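## Task

Get exactly one small part (block, cylinder or plug) into every pocket of the turntable's trays. Parts can be released from just above the rim of a chute in the lid so they fall through. Pockets only line up with chutes briefly: pressing the green button turns the table a quarter turn counter-clockwise (viewed from above), and 3.5 s after the press a pocket is going past under each chute. A press only registers if the table is at rest (the lid's edge strips light up white during a turn) and the button is held down for a short moment; it must come back up before another press. Only 7 quarter turns are available from the button. The turntable must be at rest at the finish. Arm mounts (metres, heading in degrees counter-clockwise from +x): arm1 x=+0.63 y=+0.13 z=+0.81 heading -136; arm2 x=+0.05 y=+0.63 z=+0.80 heading -52; arm3 x=-0.63 y=+0.08 z=+0.76 heading +50; arm4 x=+0.09 y=-0.63 z=+0.78 heading +134. Finish by opening the grippers and pulling the arms away; anything that stays in place only because a robot holds it is not counted. Nothing may be knocked or placed outside the work area.

## Robot and tools

Robots: four identical i2rt Big YAM arms, arm1 to arm4, placed around the turntable at the mounts listed in the task. Each has six joints, a two-finger gripper and a wrist camera. With joints 1 and 6 at zero and the hand level and pointing ahead, the wrist camera rides on top of the hand looking toward the fingertips. Reach is about 1.0 m from the joint-1 axis. Joints move at different speeds, so the hand can sweep an unexpected arc between two postures. Fixed room cameras: cam_corner and cam_top.

Frame: one shared scene frame with origin on the floor and +z up. The hand point is midway between the fingertips; the hand z axis runs along the fingers and the fingers open and close along its y axis. Mount positions are given in this frame.

execute_actions: argument actions is a list holding one action or none. An action is an object keyed by arm name (arm1, arm2, arm3, arm4), one entry per arm you want to command; each entry contains joints, an object keyed by joint name. Every value is an absolute target, not an offset from the current position. Names, units and allowed ranges (with tolerance counted as reached): joint1_rad -2.879 to 2.879 rad (±0.045), rotates the arm about its base, positive counter-clockwise from above, zero points along the base heading; joint2_rad 0 to 3.141 rad (±0.14), shoulder, zero has the upper arm back and about level, increasing lifts it up and over forward; joint3_rad 0 to 3.019 rad (±0.09), elbow, zero folds the forearm onto the upper arm, increasing opens it; joint4_rad -1.692 to 1.57 rad (±0.055), hand pitch, positive tilts fingers up; joint5_rad -1.57 to 1.57 rad (±0.03), hand yaw, positive toward the arm's right; joint6_rad -2.094 to 2.094 rad (±0.035), hand roll, positive clockwise viewed from behind; gripper_m 0 to 0.093 m (±0.003), fingertip gap, with roughly 50 to 62 N per pad (some less). All motions in one action begin together but may finish at different times; an action runs at most 15 s. Joints or arms left out may still be driving toward earlier targets. Optional cameras lists which images to return (any of arm1_cam_wrist, arm2_cam_wrist, arm3_cam_wrist, arm4_cam_wrist, cam_corner, cam_top, or all; omitted or null means all, [] means none). An unknown key, camera or out-of-range number rejects the whole call and nothing moves. An empty actions list simply reports state and images; the pictures line gives image order.

wait: seconds from 0 to 10; commands nothing, the scene keeps running, then returns state and images like an empty call.

zoom_image: camera plus region [x0, y0, x1, y1] in pixels of that camera's latest full image, top-left origin, at most 504 by 504; gives a closer look.

finished_scene: scene number; ends the scene after the last command has been held, irreversibly, and reports success. The next task appears in its result.

Result lines: joint_status tells how each commanded motion of the last accepted action ended. off_target means it stopped short and may still push. contact_stop or time_out means it gave up the target and holds where it stopped, except a time_out joint may keep pushing toward its target or a nearby one (within 0.375, 0.375, 0.113, 0.225, 0.075, 0.3 rad for joints 1 to 6) and will finish moving if freed; send it its reported position to relieve it. joint command not followed (often with a cause line) means a self/inter-arm clearance check blocked that arm's joint targets; the gripper part still runs, and blocked joints read not_followed and may be retried on later actions until valid targets arrive. on_its_own lists what the call did not command; its held at value is the held target, not the actual position. A tiny change from the current position may not move a joint. A stop in a result cancels later execute_actions, wait and finished_scene calls in that same reply.

Order of work: check the images, pick up parts, hold them just above a chute rim, press the green button with another arm (hold briefly, then lift), and release so the part falls when a pocket passes under, about 3.9 s (first task) or 3.5 s (second) after the press. Only press when the edge strips are not glowing. Count quarter turns against the limit. End with the table still, grippers open and arms withdrawn.

Avoid: arms pressing or striking each other (the clearance check can be late and ignores fingers, gripper housings and wrist cameras; no state line reports arm contact); sustained hard pushing, since arms do not halt on contact; dropping, slipping or slamming parts; knocking anything off the work area. Objects may get a small random shove at times. Holding loads heats motors: a MOTOR HOT line appears from 85 °C, and at 100 °C the arm goes limp and falls, reported as OVER-TEMPERATURE FAULT with limit_stop_at_motor_heat in joint_status; resend targets afterwards. While you compose a reply the robots keep holding the last command and the table keeps turning, so short replies keep timing predictable.

Each tool is called by a JSON object that holds its "op" and its "data", one argument or row to a line.

## Session

{"op": "execute_actions", "data": {
  "actions": []
}}

Scene clock: 0.00 s.
Motor temperatures (°C, as the motors report them): arm1=[22 28 34 23 21 23] | arm2=[23 27 34 24 24 21] | arm3=[22 27 41 25 23 24] | arm4=[22 25 35 23 23 22]
arm1.joint_positions: joint1_rad=-0.358 joint2_rad=+0.437 joint3_rad=+1.468 joint4_rad=-1.519 joint5_rad=+0.011 joint6_rad=-0.004 gripper_m=+0.094
arm1.joint_status: not commanded
arm1.hand: x=+0.5172 y=+0.0729 z=+1.3698 quat_wxyz=(-0.093, -0.840, -0.179, +0.503) (m; scene frame)
arm2.joint_positions: joint1_rad=-0.665 joint2_rad=+0.453 joint3_rad=+1.471 joint4_rad=-1.525 joint5_rad=+0.009 joint6_rad=-0.016 gripper_m=+0.094
arm2.joint_status: not commanded
arm2.hand: x=+0.0568 y=+0.5012 z=+1.3599 quat_wxyz=(-0.350, -0.604, -0.616, +0.365) (m; scene frame)
arm3.joint_positions: joint1_rad=+0.754 joint2_rad=+0.446 joint3_rad=+1.476 joint4_rad=-1.524 joint5_rad=-0.008 joint6_rad=-0.010 gripper_m=+0.095
arm3.joint_status: not commanded
arm3.hand: x=-0.6445 y=+0.2045 z=+1.3306 quat_wxyz=(-0.354, +0.631, -0.582, -0.371) (m; scene frame)
arm4.joint_positions: joint1_rad=-0.564 joint2_rad=+0.426 joint3_rad=+1.477 joint4_rad=-1.528 joint5_rad=+0.005 joint6_rad=+0.011 gripper_m=+0.094
arm4.joint_status: not commanded
arm4.hand: x=+0.0695 y=-0.5207 z=+1.3447 quat_wxyz=(-0.329, +0.656, -0.546, -0.405) (m; scene frame)
pictures: arm1_cam_wrist, arm2_cam_wrist, arm3_cam_wrist, arm4_cam_wrist, cam_corner, cam_top
Images, in order (width x height): arm1_cam_wrist 616x616, arm2_cam_wrist 616x616, arm3_cam_wrist 616x616, arm4_cam_wrist 616x616, cam_corner 672x504, cam_top 672x504.

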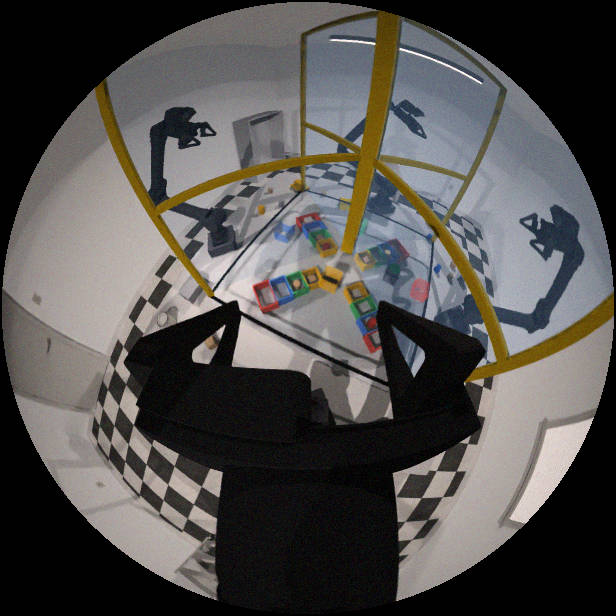

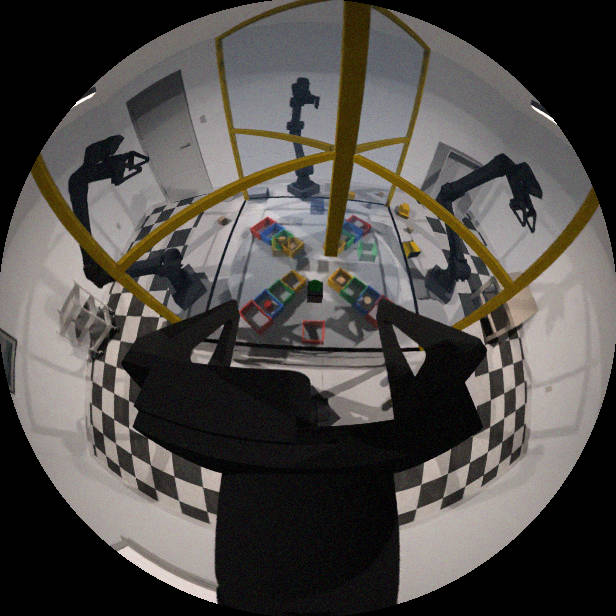

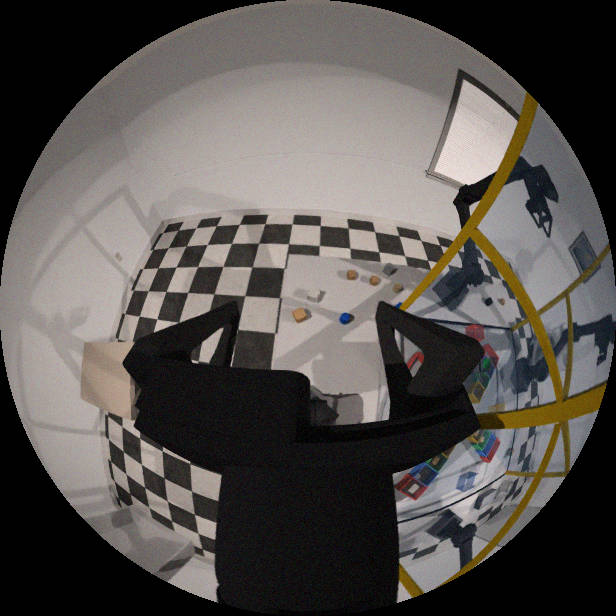

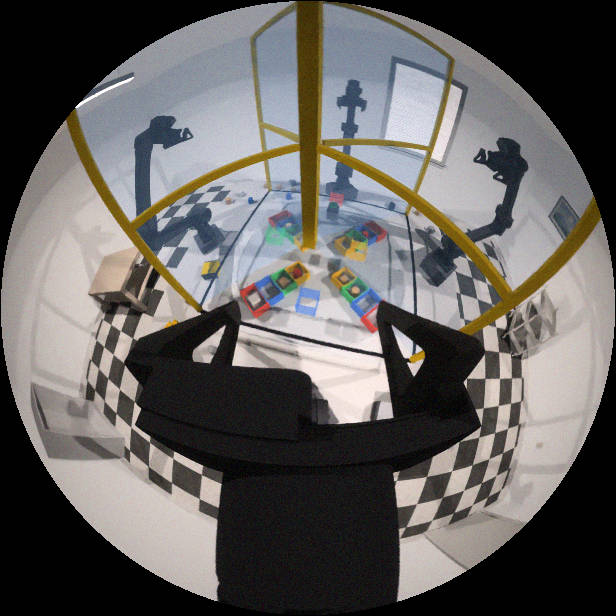

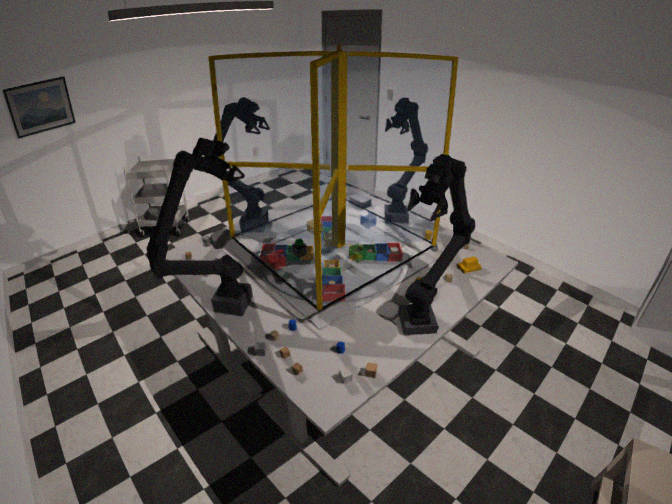

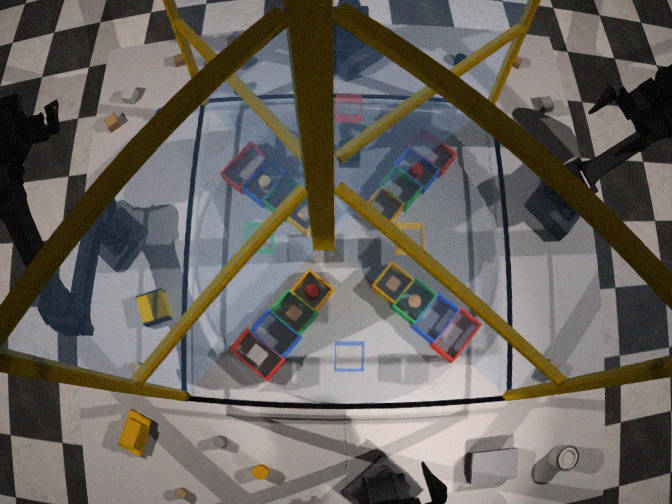

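{"op": "zoom_image", "data": {
  "camera": "cam_top",
  "region": [200, 240, 500, 400]
}}

{"op": "zoom_image", "data": {
  "camera": "cam_top",
  "region": [200, 80, 500, 260]
}}

{"op": "zoom_image", "data": {
  "camera": "arm2_cam_wrist",
  "region": [225, 195, 425, 355]
}}

{"op": "zoom_image", "data": {
  "camera": "cam_corner",
  "region": [220, 190, 460, 320]
}}

Region (200, 240, 500, 400) of cam_top's 672x504 image, scaled by 1.680, with more detail than that image has; it fills the top 269 rows of this view, and the rest is white.

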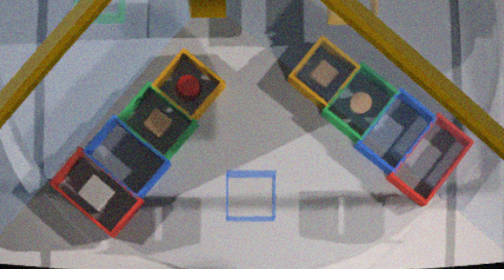

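Region (200, 80, 500, 260) of cam_top's 672x504 image, scaled by 1.680, with more detail than that image has; it fills the top 302 rows of this view, and the rest is white.

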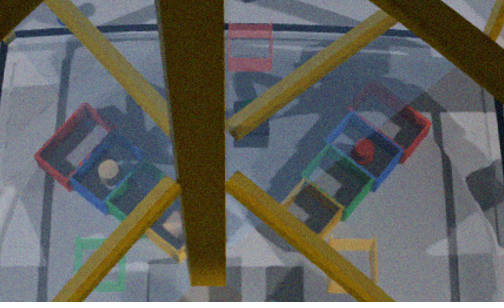

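Region (225, 195, 425, 355) of arm2_cam_wrist's 616x616 image, scaled by 2.520, with more detail than that image has; it fills the top 403 rows of this view, and the rest is white.

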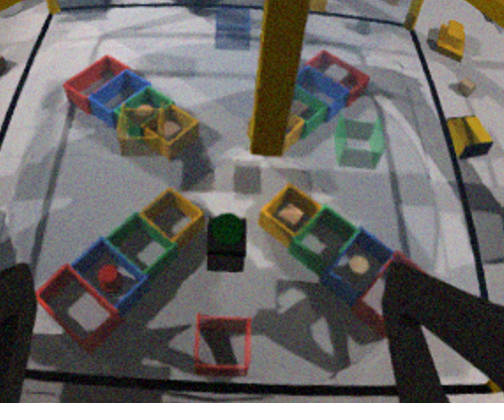

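Region (220, 190, 460, 320) of cam_corner's 672x504 image, scaled by 2.100, with more detail than that image has; it fills the top 273 rows of this view, and the rest is white.

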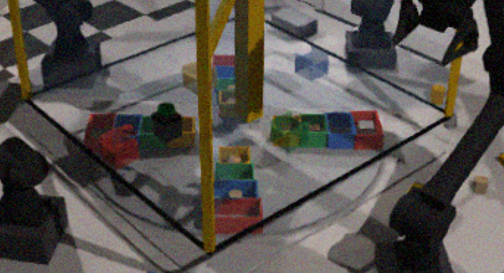

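{"op": "zoom_image", "data": {
  "camera": "cam_corner",
  "region": [200, 280, 420, 400]
}}

{"op": "zoom_image", "data": {
  "camera": "arm3_cam_wrist",
  "region": [280, 245, 420, 345]
}}

{"op": "zoom_image", "data": {
  "camera": "cam_top",
  "region": [90, 340, 350, 504]
}}

{"op": "zoom_image", "data": {
  "camera": "cam_top",
  "region": [440, 320, 620, 504]
}}

{"op": "zoom_image", "data": {
  "camera": "cam_top",
  "region": [400, 20, 600, 140]
}}

Region (200, 280, 420, 400) of cam_corner's 672x504 image, scaled by 2.291, with more detail than that image has; it fills the top 275 rows of this view, and the rest is white.

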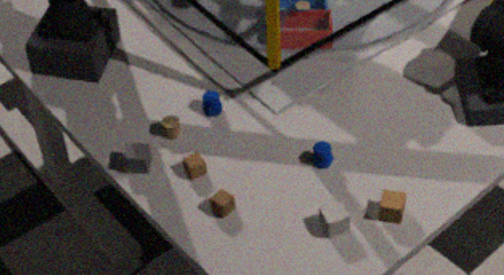

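Region (280, 245, 420, 345) of arm3_cam_wrist's 616x616 image, scaled by 3.600, with more detail than that image has; it fills the top 360 rows of this view, and the rest is white.

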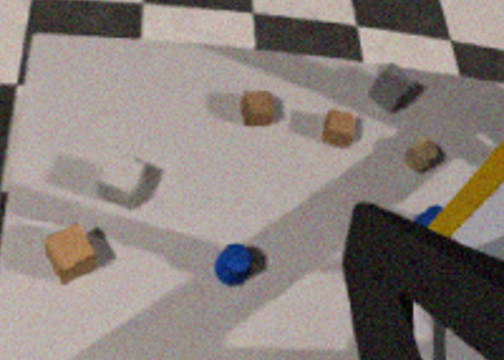

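Region (90, 340, 350, 504) of cam_top's 672x504 image, scaled by 1.938, with more detail than that image has; it fills the top 318 rows of this view, and the rest is white.

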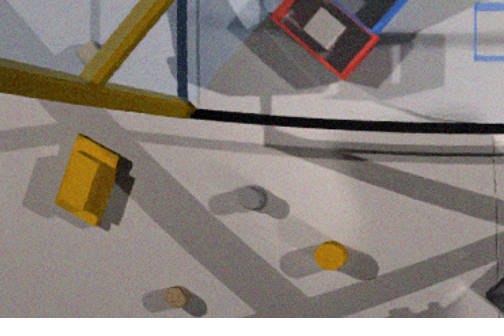

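Region (440, 320, 620, 504) of cam_top's 672x504 image, scaled by 2.739, with more detail than that image has; it fills the left 493 columns of this view, and the rest is white.

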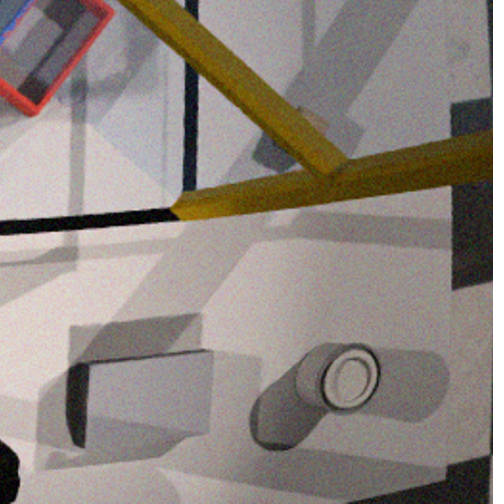

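Region (400, 20, 600, 140) of cam_top's 672x504 image, scaled by 2.520, with more detail than that image has; it fills the top 302 rows of this view, and the rest is white.

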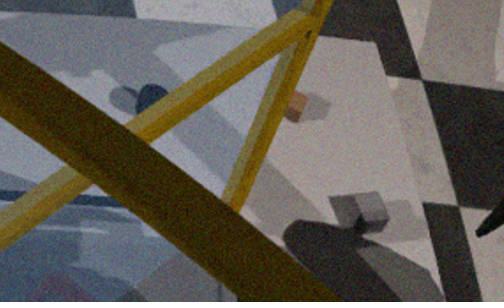

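{"op": "execute_actions", "data": {
  "actions": [
    {"arm1":{"joints":{"joint1_rad":0.708,"joint2_rad":1.15,"joint3_rad":1.1,"joint4_rad":-1.3,"gripper_m":0.08}},"arm2":{"joints":{"joint1_rad":0.866,"joint2_rad":0.88,"joint3_rad":0.795,"joint4_rad":-1.3,"gripper_m":0.075}},"arm3":{"joints":{"joint1_rad":0.362,"joint2_rad":1.4,"joint3_rad":0.845,"joint4_rad":-0.853,"gripper_m":0.075}},"arm4":{"joints":{"joint1_rad":0.69,"joint2_rad":1.02,"joint3_rad":0.697,"joint4_rad":-0.943,"gripper_m":0.075}}}
  ]
}}

Scene clock: 100.40 s.
Motor temperatures (°C, as the motors report them): arm1=[22 28 37 23 21 23] | arm2=[23 27 37 24 24 21] | arm3=[22 27 44 25 23 24] | arm4=[22 25 37 24 23 22]
arm1.joint_positions: joint1_rad=+0.702 joint2_rad=+1.155 joint3_rad=+1.089 joint4_rad=-1.302 joint5_rad=+0.013 joint6_rad=-0.004 gripper_m=+0.080
arm1.joint_status: all done
arm1.hand: x=+0.5917 y=-0.2349 z=+1.0386 quat_wxyz=(-0.058, -0.737, -0.670, +0.073) (m; scene frame)
arm2.joint_positions: joint1_rad=+0.863 joint2_rad=+0.895 joint3_rad=+0.795 joint4_rad=-1.304 joint5_rad=+0.009 joint6_rad=-0.016 gripper_m=+0.075
arm2.joint_status: all done
arm2.hand: x=+0.3135 y=+0.6172 z=+0.9829 quat_wxyz=(-0.078, -0.012, -0.997, +0.005) (m; scene frame)
arm3.joint_positions: joint1_rad=+0.366 joint2_rad=+1.393 joint3_rad=+0.834 joint4_rad=-0.866 joint5_rad=-0.008 joint6_rad=-0.010 gripper_m=+0.075
arm3.joint_status: all done
arm3.hand: x=-0.5089 y=+0.4439 z=+0.8359 quat_wxyz=(-0.062, +0.585, -0.808, -0.043) (m; scene frame)
arm4.joint_positions: joint1_rad=+0.689 joint2_rad=+1.037 joint3_rad=+0.690 joint4_rad=-0.956 joint5_rad=+0.005 joint6_rad=+0.011 gripper_m=+0.075
arm4.joint_status: all done
arm4.hand: x=-0.2206 y=-0.5920 z=+0.9024 quat_wxyz=(-0.011, +0.989, -0.065, -0.135) (m; scene frame)
pictures: arm1_cam_wrist, arm2_cam_wrist, arm3_cam_wrist, arm4_cam_wrist, cam_corner, cam_top
Images, in order (width x height): arm1_cam_wrist 616x616, arm2_cam_wrist 616x616, arm3_cam_wrist 616x616, arm4_cam_wrist 616x616, cam_corner 672x504, cam_top 672x504.

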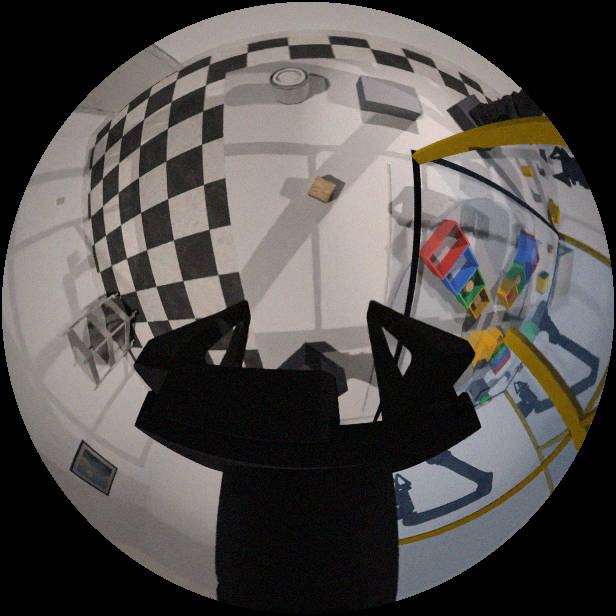

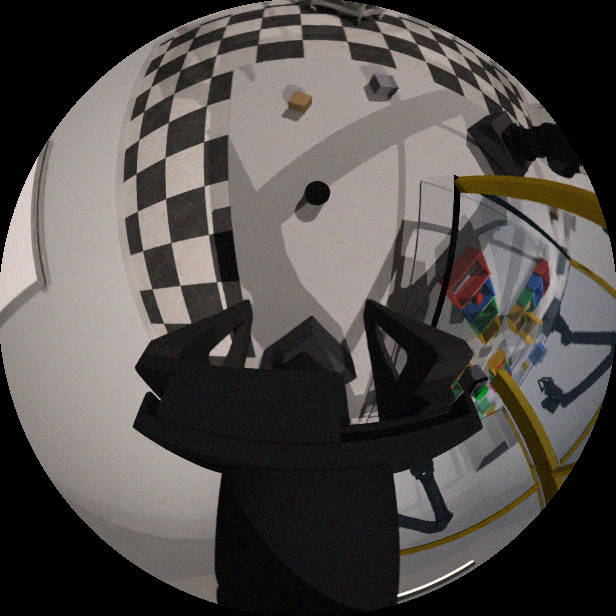

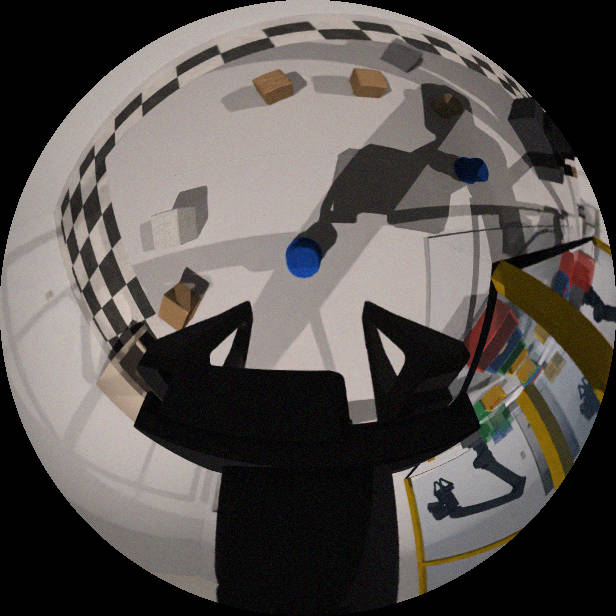

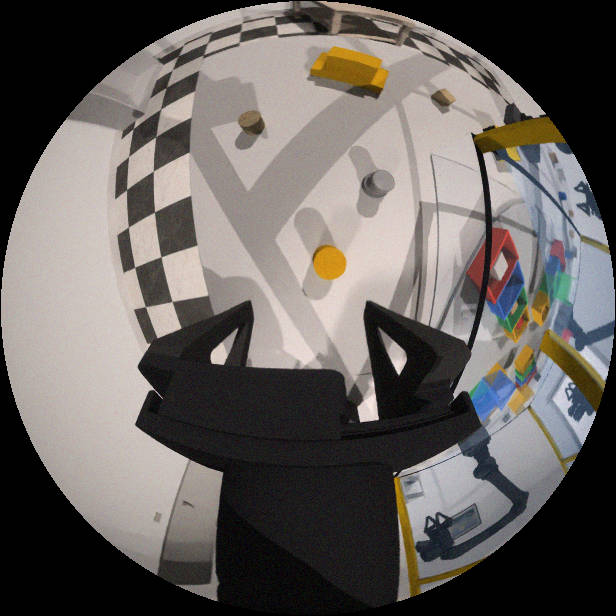

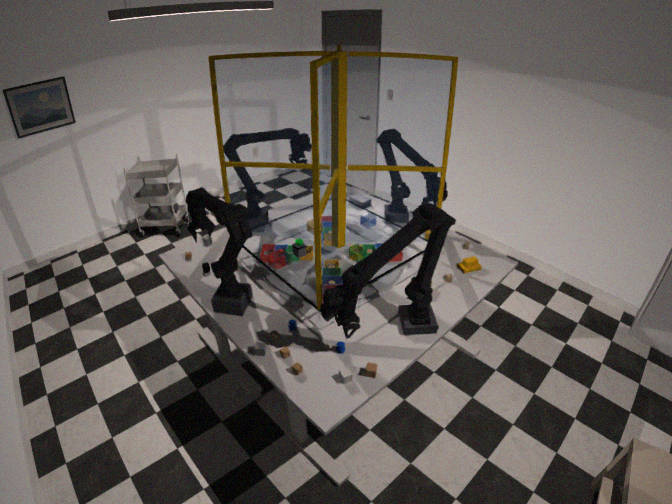

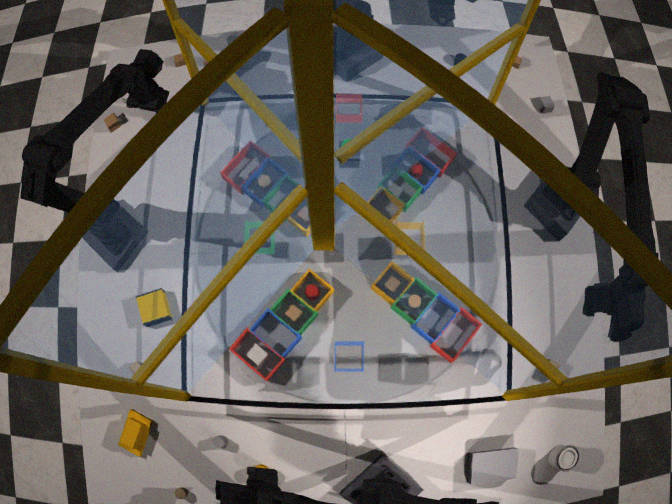

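{"op": "execute_actions", "data": {
  "actions": []
}}

Scene clock: 120.50 s.
Motor temperatures (°C, as the motors report them): arm1=[22 28 39 23 21 23] | arm2=[23 27 37 24 24 21] | arm3=[22 27 45 25 23 24] | arm4=[22 25 38 24 23 22]
arm1.joint_positions: joint1_rad=+0.702 joint2_rad=+1.155 joint3_rad=+1.089 joint4_rad=-1.302 joint5_rad=+0.013 joint6_rad=-0.004 gripper_m=+0.080
arm1.joint_status: all done
arm1.hand: x=+0.5917 y=-0.2349 z=+1.0386 quat_wxyz=(-0.058, -0.737, -0.670, +0.073) (m; scene frame)
arm2.joint_positions: joint1_rad=+0.863 joint2_rad=+0.895 joint3_rad=+0.795 joint4_rad=-1.304 joint5_rad=+0.009 joint6_rad=-0.016 gripper_m=+0.075
arm2.joint_status: all done
arm2.hand: x=+0.3135 y=+0.6172 z=+0.9829 quat_wxyz=(-0.078, -0.012, -0.997, +0.005) (m; scene frame)
arm3.joint_positions: joint1_rad=+0.366 joint2_rad=+1.393 joint3_rad=+0.834 joint4_rad=-0.866 joint5_rad=-0.008 joint6_rad=-0.010 gripper_m=+0.075
arm3.joint_status: all done
arm3.hand: x=-0.5089 y=+0.4439 z=+0.8359 quat_wxyz=(-0.062, +0.585, -0.808, -0.043) (m; scene frame)
arm4.joint_positions: joint1_rad=+0.689 joint2_rad=+1.037 joint3_rad=+0.690 joint4_rad=-0.956 joint5_rad=+0.005 joint6_rad=+0.011 gripper_m=+0.075
arm4.joint_status: all done
arm4.hand: x=-0.2206 y=-0.5920 z=+0.9024 quat_wxyz=(-0.011, +0.989, -0.065, -0.135) (m; scene frame)
pictures: arm1_cam_wrist, arm2_cam_wrist, arm3_cam_wrist, arm4_cam_wrist, cam_corner, cam_top
Images, in order (width x height): arm1_cam_wrist 616x616, arm2_cam_wrist 616x616, arm3_cam_wrist 616x616, arm4_cam_wrist 616x616, cam_corner 672x504, cam_top 672x504.

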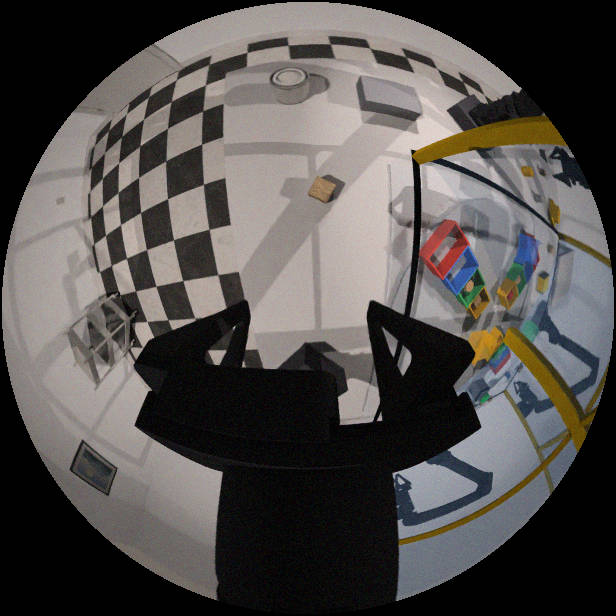

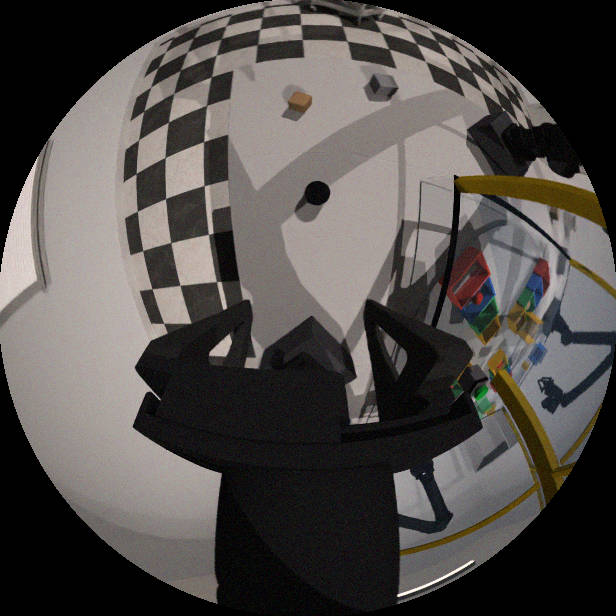

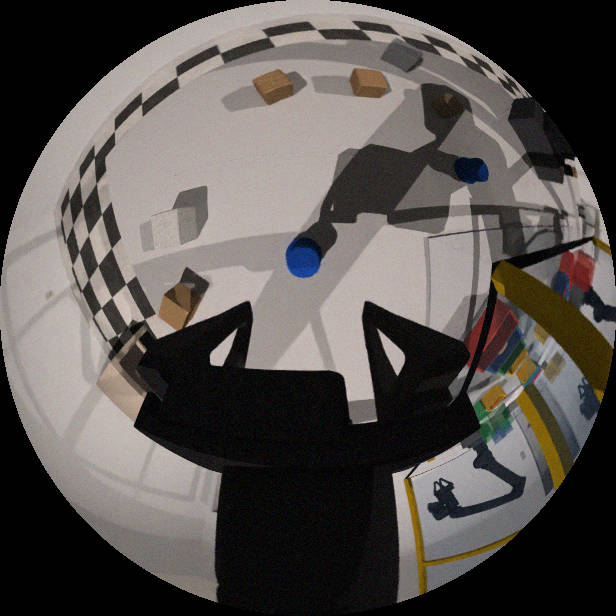

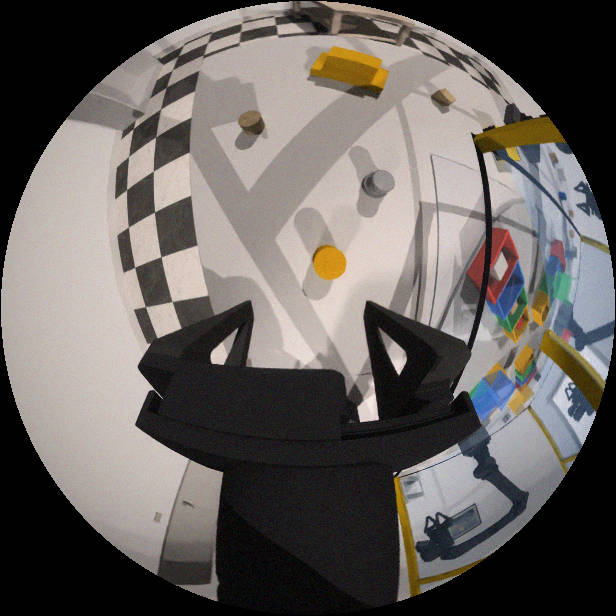

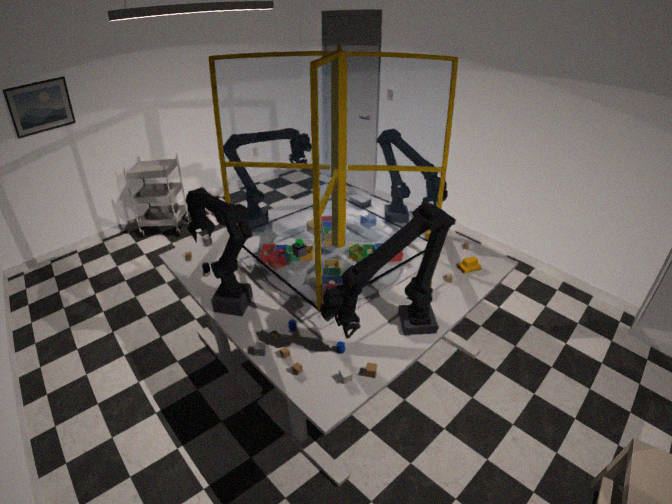

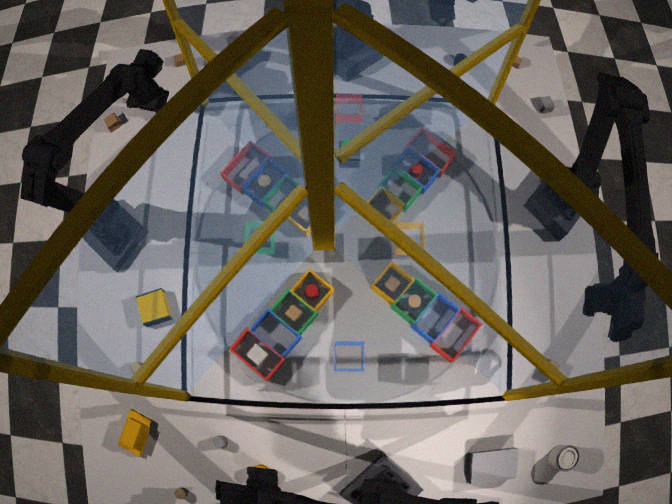

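{"op": "zoom_image", "data": {
  "camera": "arm1_cam_wrist",
  "region": [280, 150, 360, 230]
}}

{"op": "zoom_image", "data": {
  "camera": "arm2_cam_wrist",
  "region": [280, 155, 360, 235]
}}

{"op": "zoom_image", "data": {
  "camera": "arm3_cam_wrist",
  "region": [260, 215, 340, 295]
}}

{"op": "zoom_image", "data": {
  "camera": "arm4_cam_wrist",
  "region": [290, 220, 370, 300]
}}

{"op": "zoom_image", "data": {
  "camera": "cam_top",
  "region": [200, 90, 500, 400]
}}

Region (280, 150, 360, 230) of arm1_cam_wrist's 616x616 image, scaled by 6.300, with more detail than that image has.

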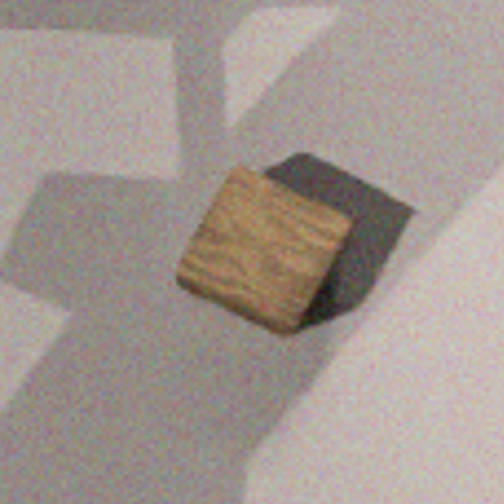

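Region (280, 155, 360, 235) of arm2_cam_wrist's 616x616 image, scaled by 6.300, with more detail than that image has.

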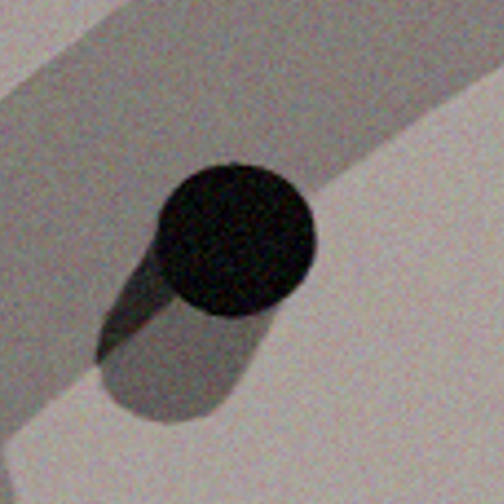

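Region (260, 215, 340, 295) of arm3_cam_wrist's 616x616 image, scaled by 6.300, with more detail than that image has.

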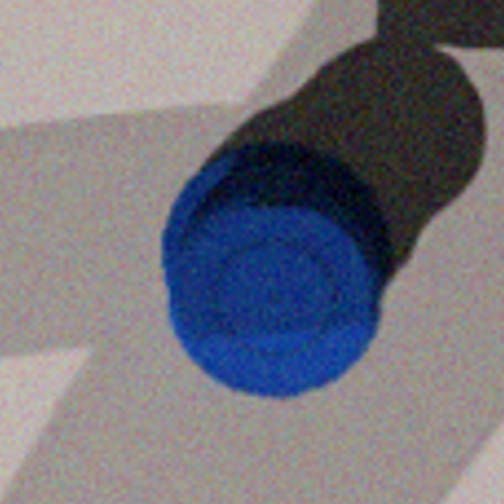

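Region (290, 220, 370, 300) of arm4_cam_wrist's 616x616 image, scaled by 6.300, with more detail than that image has.

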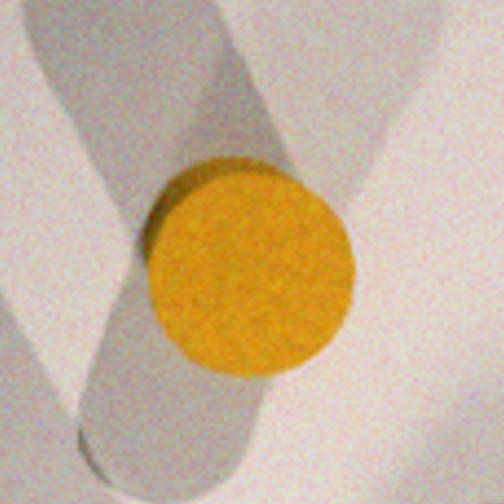

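Region (200, 90, 500, 400) of cam_top's 672x504 image, scaled by 1.626, with more detail than that image has; it fills the left 488 columns of this view, and the rest is white.

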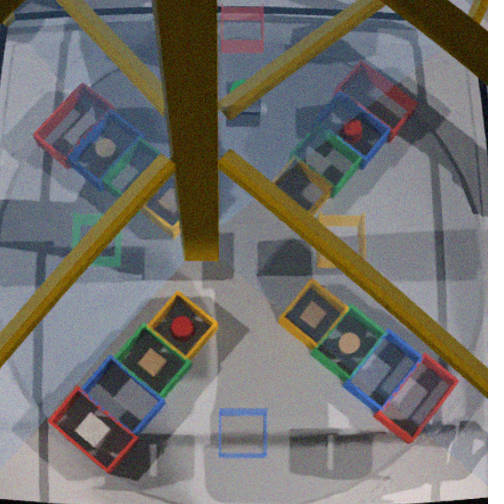

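{"op": "execute_actions", "data": {
  "actions": [
    {"arm1":{"joints":{"joint1_rad":0.634,"joint2_rad":1.890,"joint3_rad":1.101,"joint4_rad":-0.708,"joint6_rad":0.412,"gripper_m":0.080}},"arm2":{"joints":{"joint1_rad":0.815,"joint2_rad":1.648,"joint3_rad":0.730,"joint4_rad":-0.620,"gripper_m":0.078}},"arm3":{"joints":{"joint1_rad":0.385,"joint2_rad":1.638,"joint3_rad":0.846,"joint4_rad":-0.701}},"arm4":{"joints":{"joint1_rad":0.592,"joint2_rad":1.538,"joint3_rad":0.663,"joint4_rad":-0.667,"gripper_m":0.078}}}
  ],
  "cameras": ["arm1_cam_wrist","arm2_cam_wrist","arm3_cam_wrist","arm4_cam_wrist"]
}}

Scene clock: 188.43 s.
Motor temperatures (°C, as the motors report them): arm1=[22 28 41 23 21 23] | arm2=[23 27 38 24 24 21] | arm3=[22 27 45 25 23 24] | arm4=[22 25 39 23 23 22]
arm1.joint_positions: joint1_rad=+0.640 joint2_rad=+1.889 joint3_rad=+1.089 joint4_rad=-0.718 joint5_rad=+0.013 joint6_rad=+0.401 gripper_m=+0.080
arm1.joint_status: all done
arm1.hand: x=+0.5504 y=-0.3477 z=+0.7479 quat_wxyz=(-0.010, -0.875, -0.484, +0.016) (m; scene frame)
arm2.joint_positions: joint1_rad=+0.818 joint2_rad=+1.641 joint3_rad=+0.729 joint4_rad=-0.635 joint5_rad=+0.009 joint6_rad=-0.016 gripper_m=+0.078
arm2.joint_status: all done
arm2.hand: x=+0.4075 y=+0.5984 z=+0.7501 quat_wxyz=(-0.007, -0.034, -0.999, +0.003) (m; scene frame)
arm3.joint_positions: joint1_rad=+0.375 joint2_rad=+1.647 joint3_rad=+0.834 joint4_rad=-0.712 joint5_rad=-0.008 joint6_rad=-0.010 gripper_m=+0.075
arm3.joint_status: all done
arm3.hand: x=-0.5078 y=+0.4554 z=+0.7461 quat_wxyz=(-0.021, +0.590, -0.807, -0.014) (m; scene frame)
arm4.joint_positions: joint1_rad=+0.591 joint2_rad=+1.535 joint3_rad=+0.656 joint4_rad=-0.678 joint5_rad=+0.005 joint6_rad=+0.011 gripper_m=+0.078
arm4.joint_status: all done
arm4.hand: x=-0.2270 y=-0.5592 z=+0.7496 quat_wxyz=(-0.004, +0.993, -0.113, -0.009) (m; scene frame)
pictures: arm1_cam_wrist, arm2_cam_wrist, arm3_cam_wrist, arm4_cam_wrist
Images, in order (width x height): arm1_cam_wrist 616x616, arm2_cam_wrist 616x616, arm3_cam_wrist 616x616, arm4_cam_wrist 616x616.

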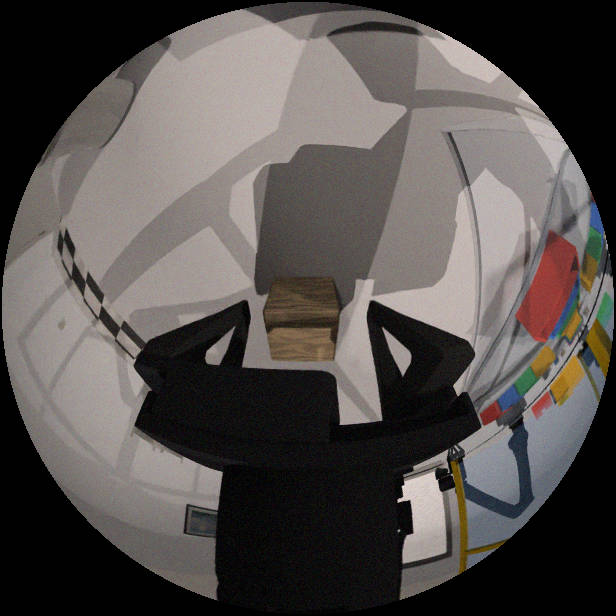

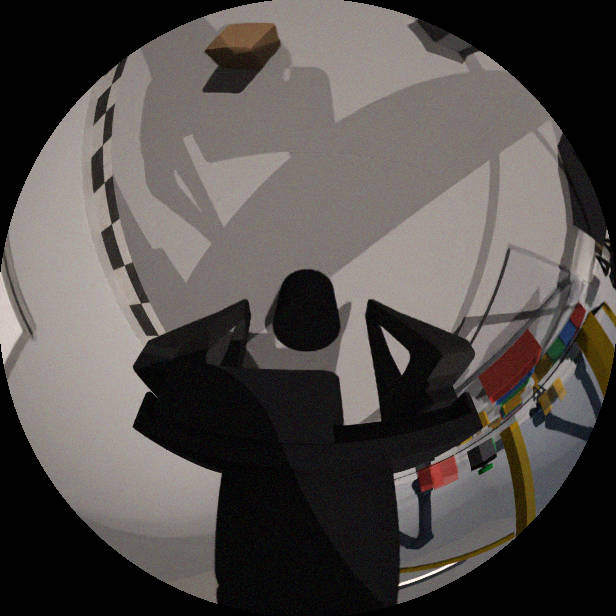

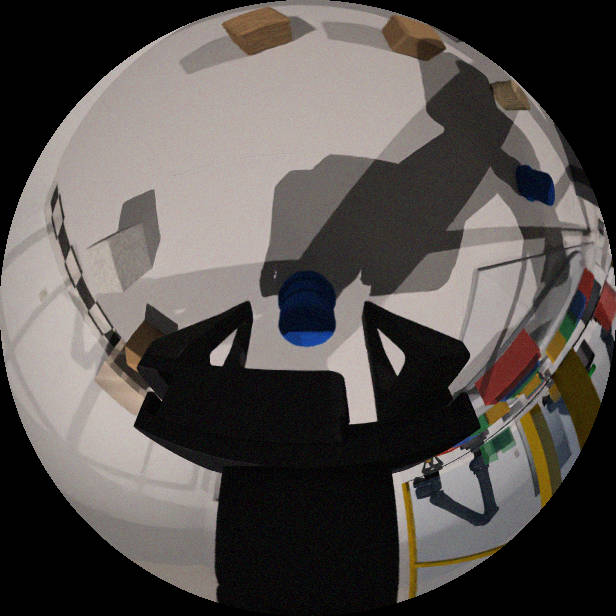

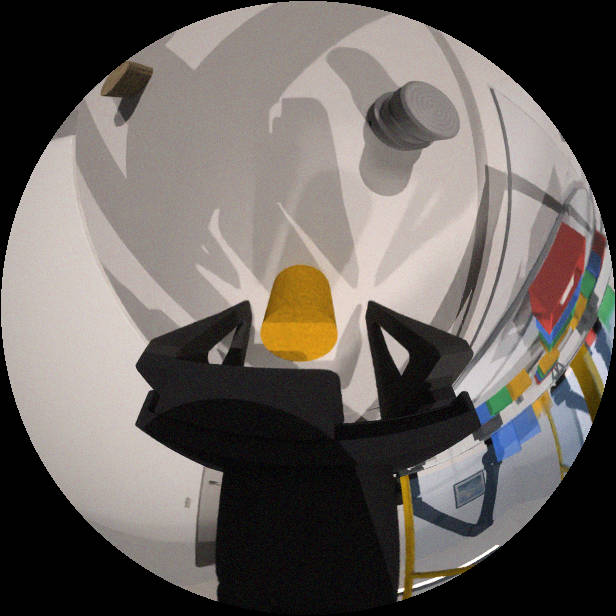

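{"op": "zoom_image", "data": {
  "camera": "arm1_cam_wrist",
  "region": [238, 250, 378, 390]
}}

{"op": "zoom_image", "data": {
  "camera": "arm2_cam_wrist",
  "region": [238, 250, 378, 390]
}}

{"op": "zoom_image", "data": {
  "camera": "arm3_cam_wrist",
  "region": [238, 250, 378, 390]
}}

{"op": "zoom_image", "data": {
  "camera": "arm4_cam_wrist",
  "region": [238, 250, 378, 390]
}}

Region (238, 250, 378, 390) of arm1_cam_wrist's 616x616 image, scaled by 3.600, with more detail than that image has.

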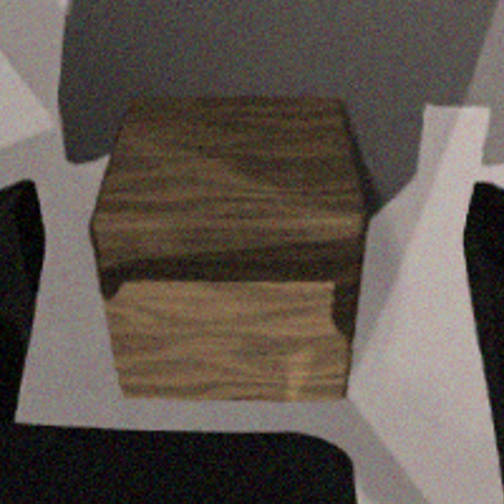

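Region (238, 250, 378, 390) of arm2_cam_wrist's 616x616 image, scaled by 3.600, with more detail than that image has.

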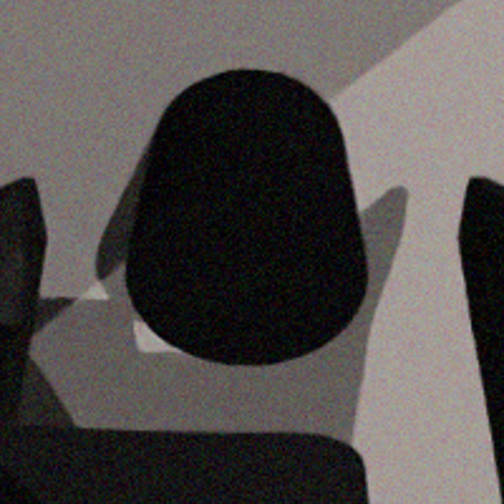

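Region (238, 250, 378, 390) of arm3_cam_wrist's 616x616 image, scaled by 3.600, with more detail than that image has.

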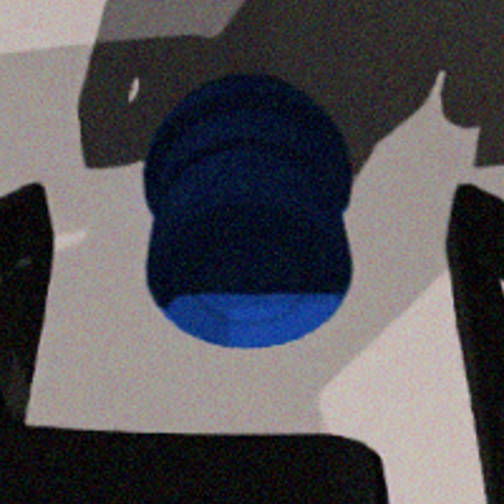

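Region (238, 250, 378, 390) of arm4_cam_wrist's 616x616 image, scaled by 3.600, with more detail than that image has.

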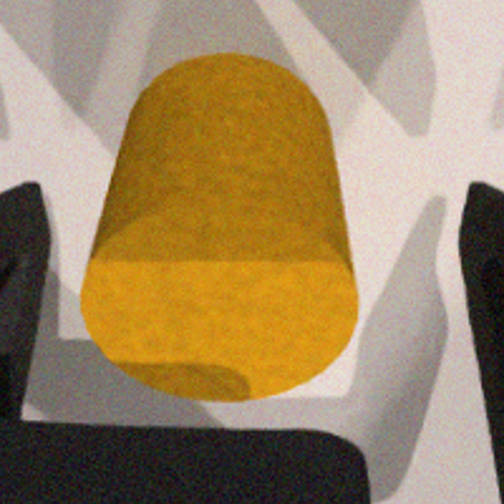

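{"op": "execute_actions", "data": {
  "actions": [
    {"arm1":{"joints":{"joint1_rad":0.662,"joint4_rad":-0.765}},"arm2":{"joints":{"gripper_m":0.031}},"arm3":{"joints":{"gripper_m":0.028}},"arm4":{"joints":{"gripper_m":0.034}}}
  ],
  "cameras": ["arm1_cam_wrist","arm2_cam_wrist","arm3_cam_wrist","arm4_cam_wrist"]
}}

Scene clock: 216.53 s.
Motor temperatures (°C, as the motors report them): arm1=[22 30 38 23 21 23] | arm2=[23 28 35 24 24 21] | arm3=[22 28 44 25 23 24] | arm4=[22 25 37 23 23 22]
arm1.joint_positions: joint1_rad=+0.650 joint2_rad=+1.889 joint3_rad=+1.089 joint4_rad=-0.756 joint5_rad=+0.013 joint6_rad=+0.401 gripper_m=+0.080
arm1.joint_status: all done
arm1.hand: x=+0.5565 y=-0.3393 z=+0.7477 quat_wxyz=(+0.005, -0.873, -0.488, +0.005) (m; scene frame)
arm2.joint_positions: joint1_rad=+0.818 joint2_rad=+1.641 joint3_rad=+0.729 joint4_rad=-0.635 joint5_rad=+0.009 joint6_rad=-0.016 gripper_m=+0.036
arm2.joint_status: gripper_m off_target (ended at +0.036, target +0.031)
arm2.hand: x=+0.4075 y=+0.5984 z=+0.7501 quat_wxyz=(-0.007, -0.034, -0.999, +0.003) (m; scene frame)
arm3.joint_positions: joint1_rad=+0.375 joint2_rad=+1.647 joint3_rad=+0.834 joint4_rad=-0.712 joint5_rad=-0.008 joint6_rad=-0.010 gripper_m=+0.029
arm3.joint_status: all done
arm3.hand: x=-0.5078 y=+0.4554 z=+0.7461 quat_wxyz=(-0.021, +0.590, -0.807, -0.014) (m; scene frame)
arm4.joint_positions: joint1_rad=+0.591 joint2_rad=+1.535 joint3_rad=+0.656 joint4_rad=-0.678 joint5_rad=+0.005 joint6_rad=+0.011 gripper_m=+0.038
arm4.joint_status: gripper_m off_target (ended at +0.038, target +0.034)
arm4.hand: x=-0.2270 y=-0.5592 z=+0.7496 quat_wxyz=(-0.004, +0.993, -0.113, -0.009) (m; scene frame)
pictures: arm1_cam_wrist, arm2_cam_wrist, arm3_cam_wrist, arm4_cam_wrist
Images, in order (width x height): arm1_cam_wrist 616x616, arm2_cam_wrist 616x616, arm3_cam_wrist 616x616, arm4_cam_wrist 616x616.

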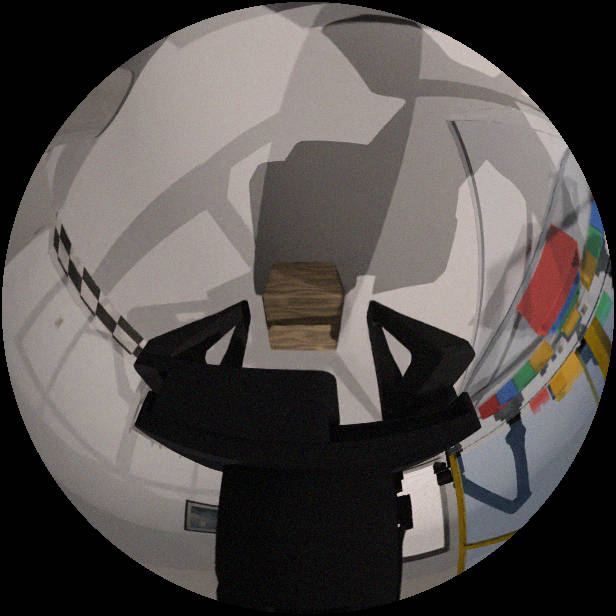

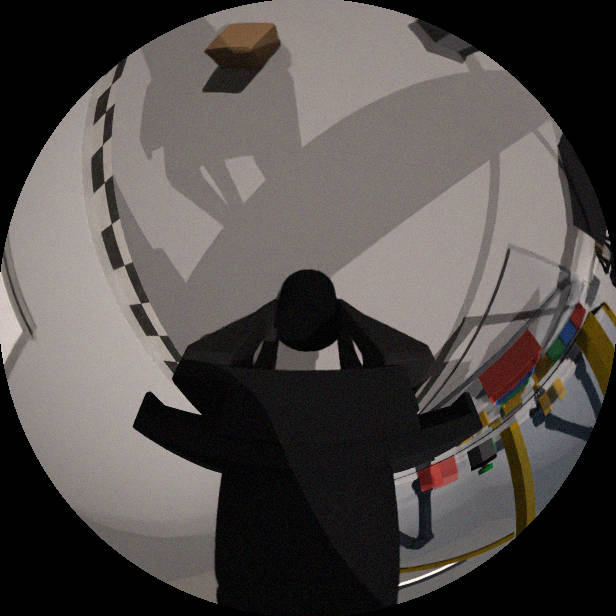

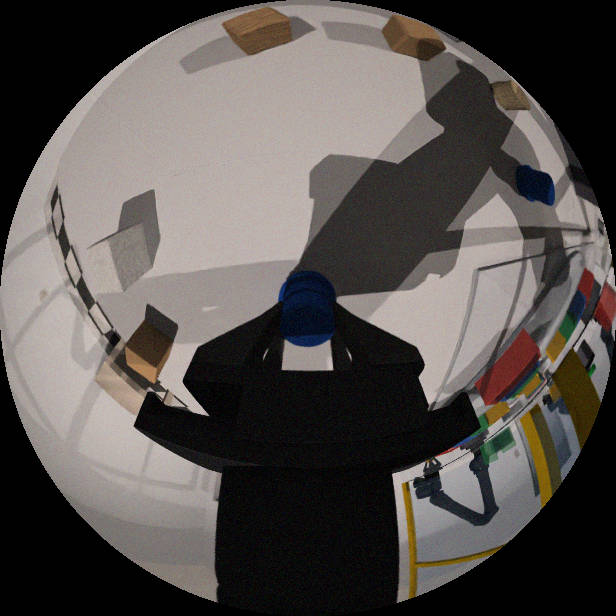

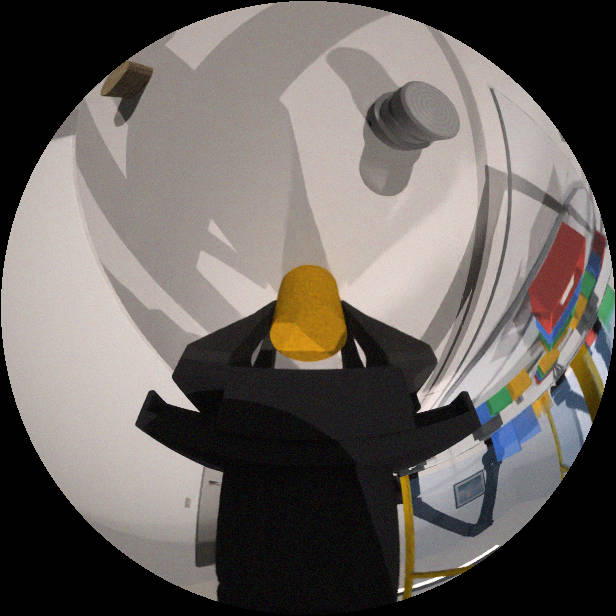

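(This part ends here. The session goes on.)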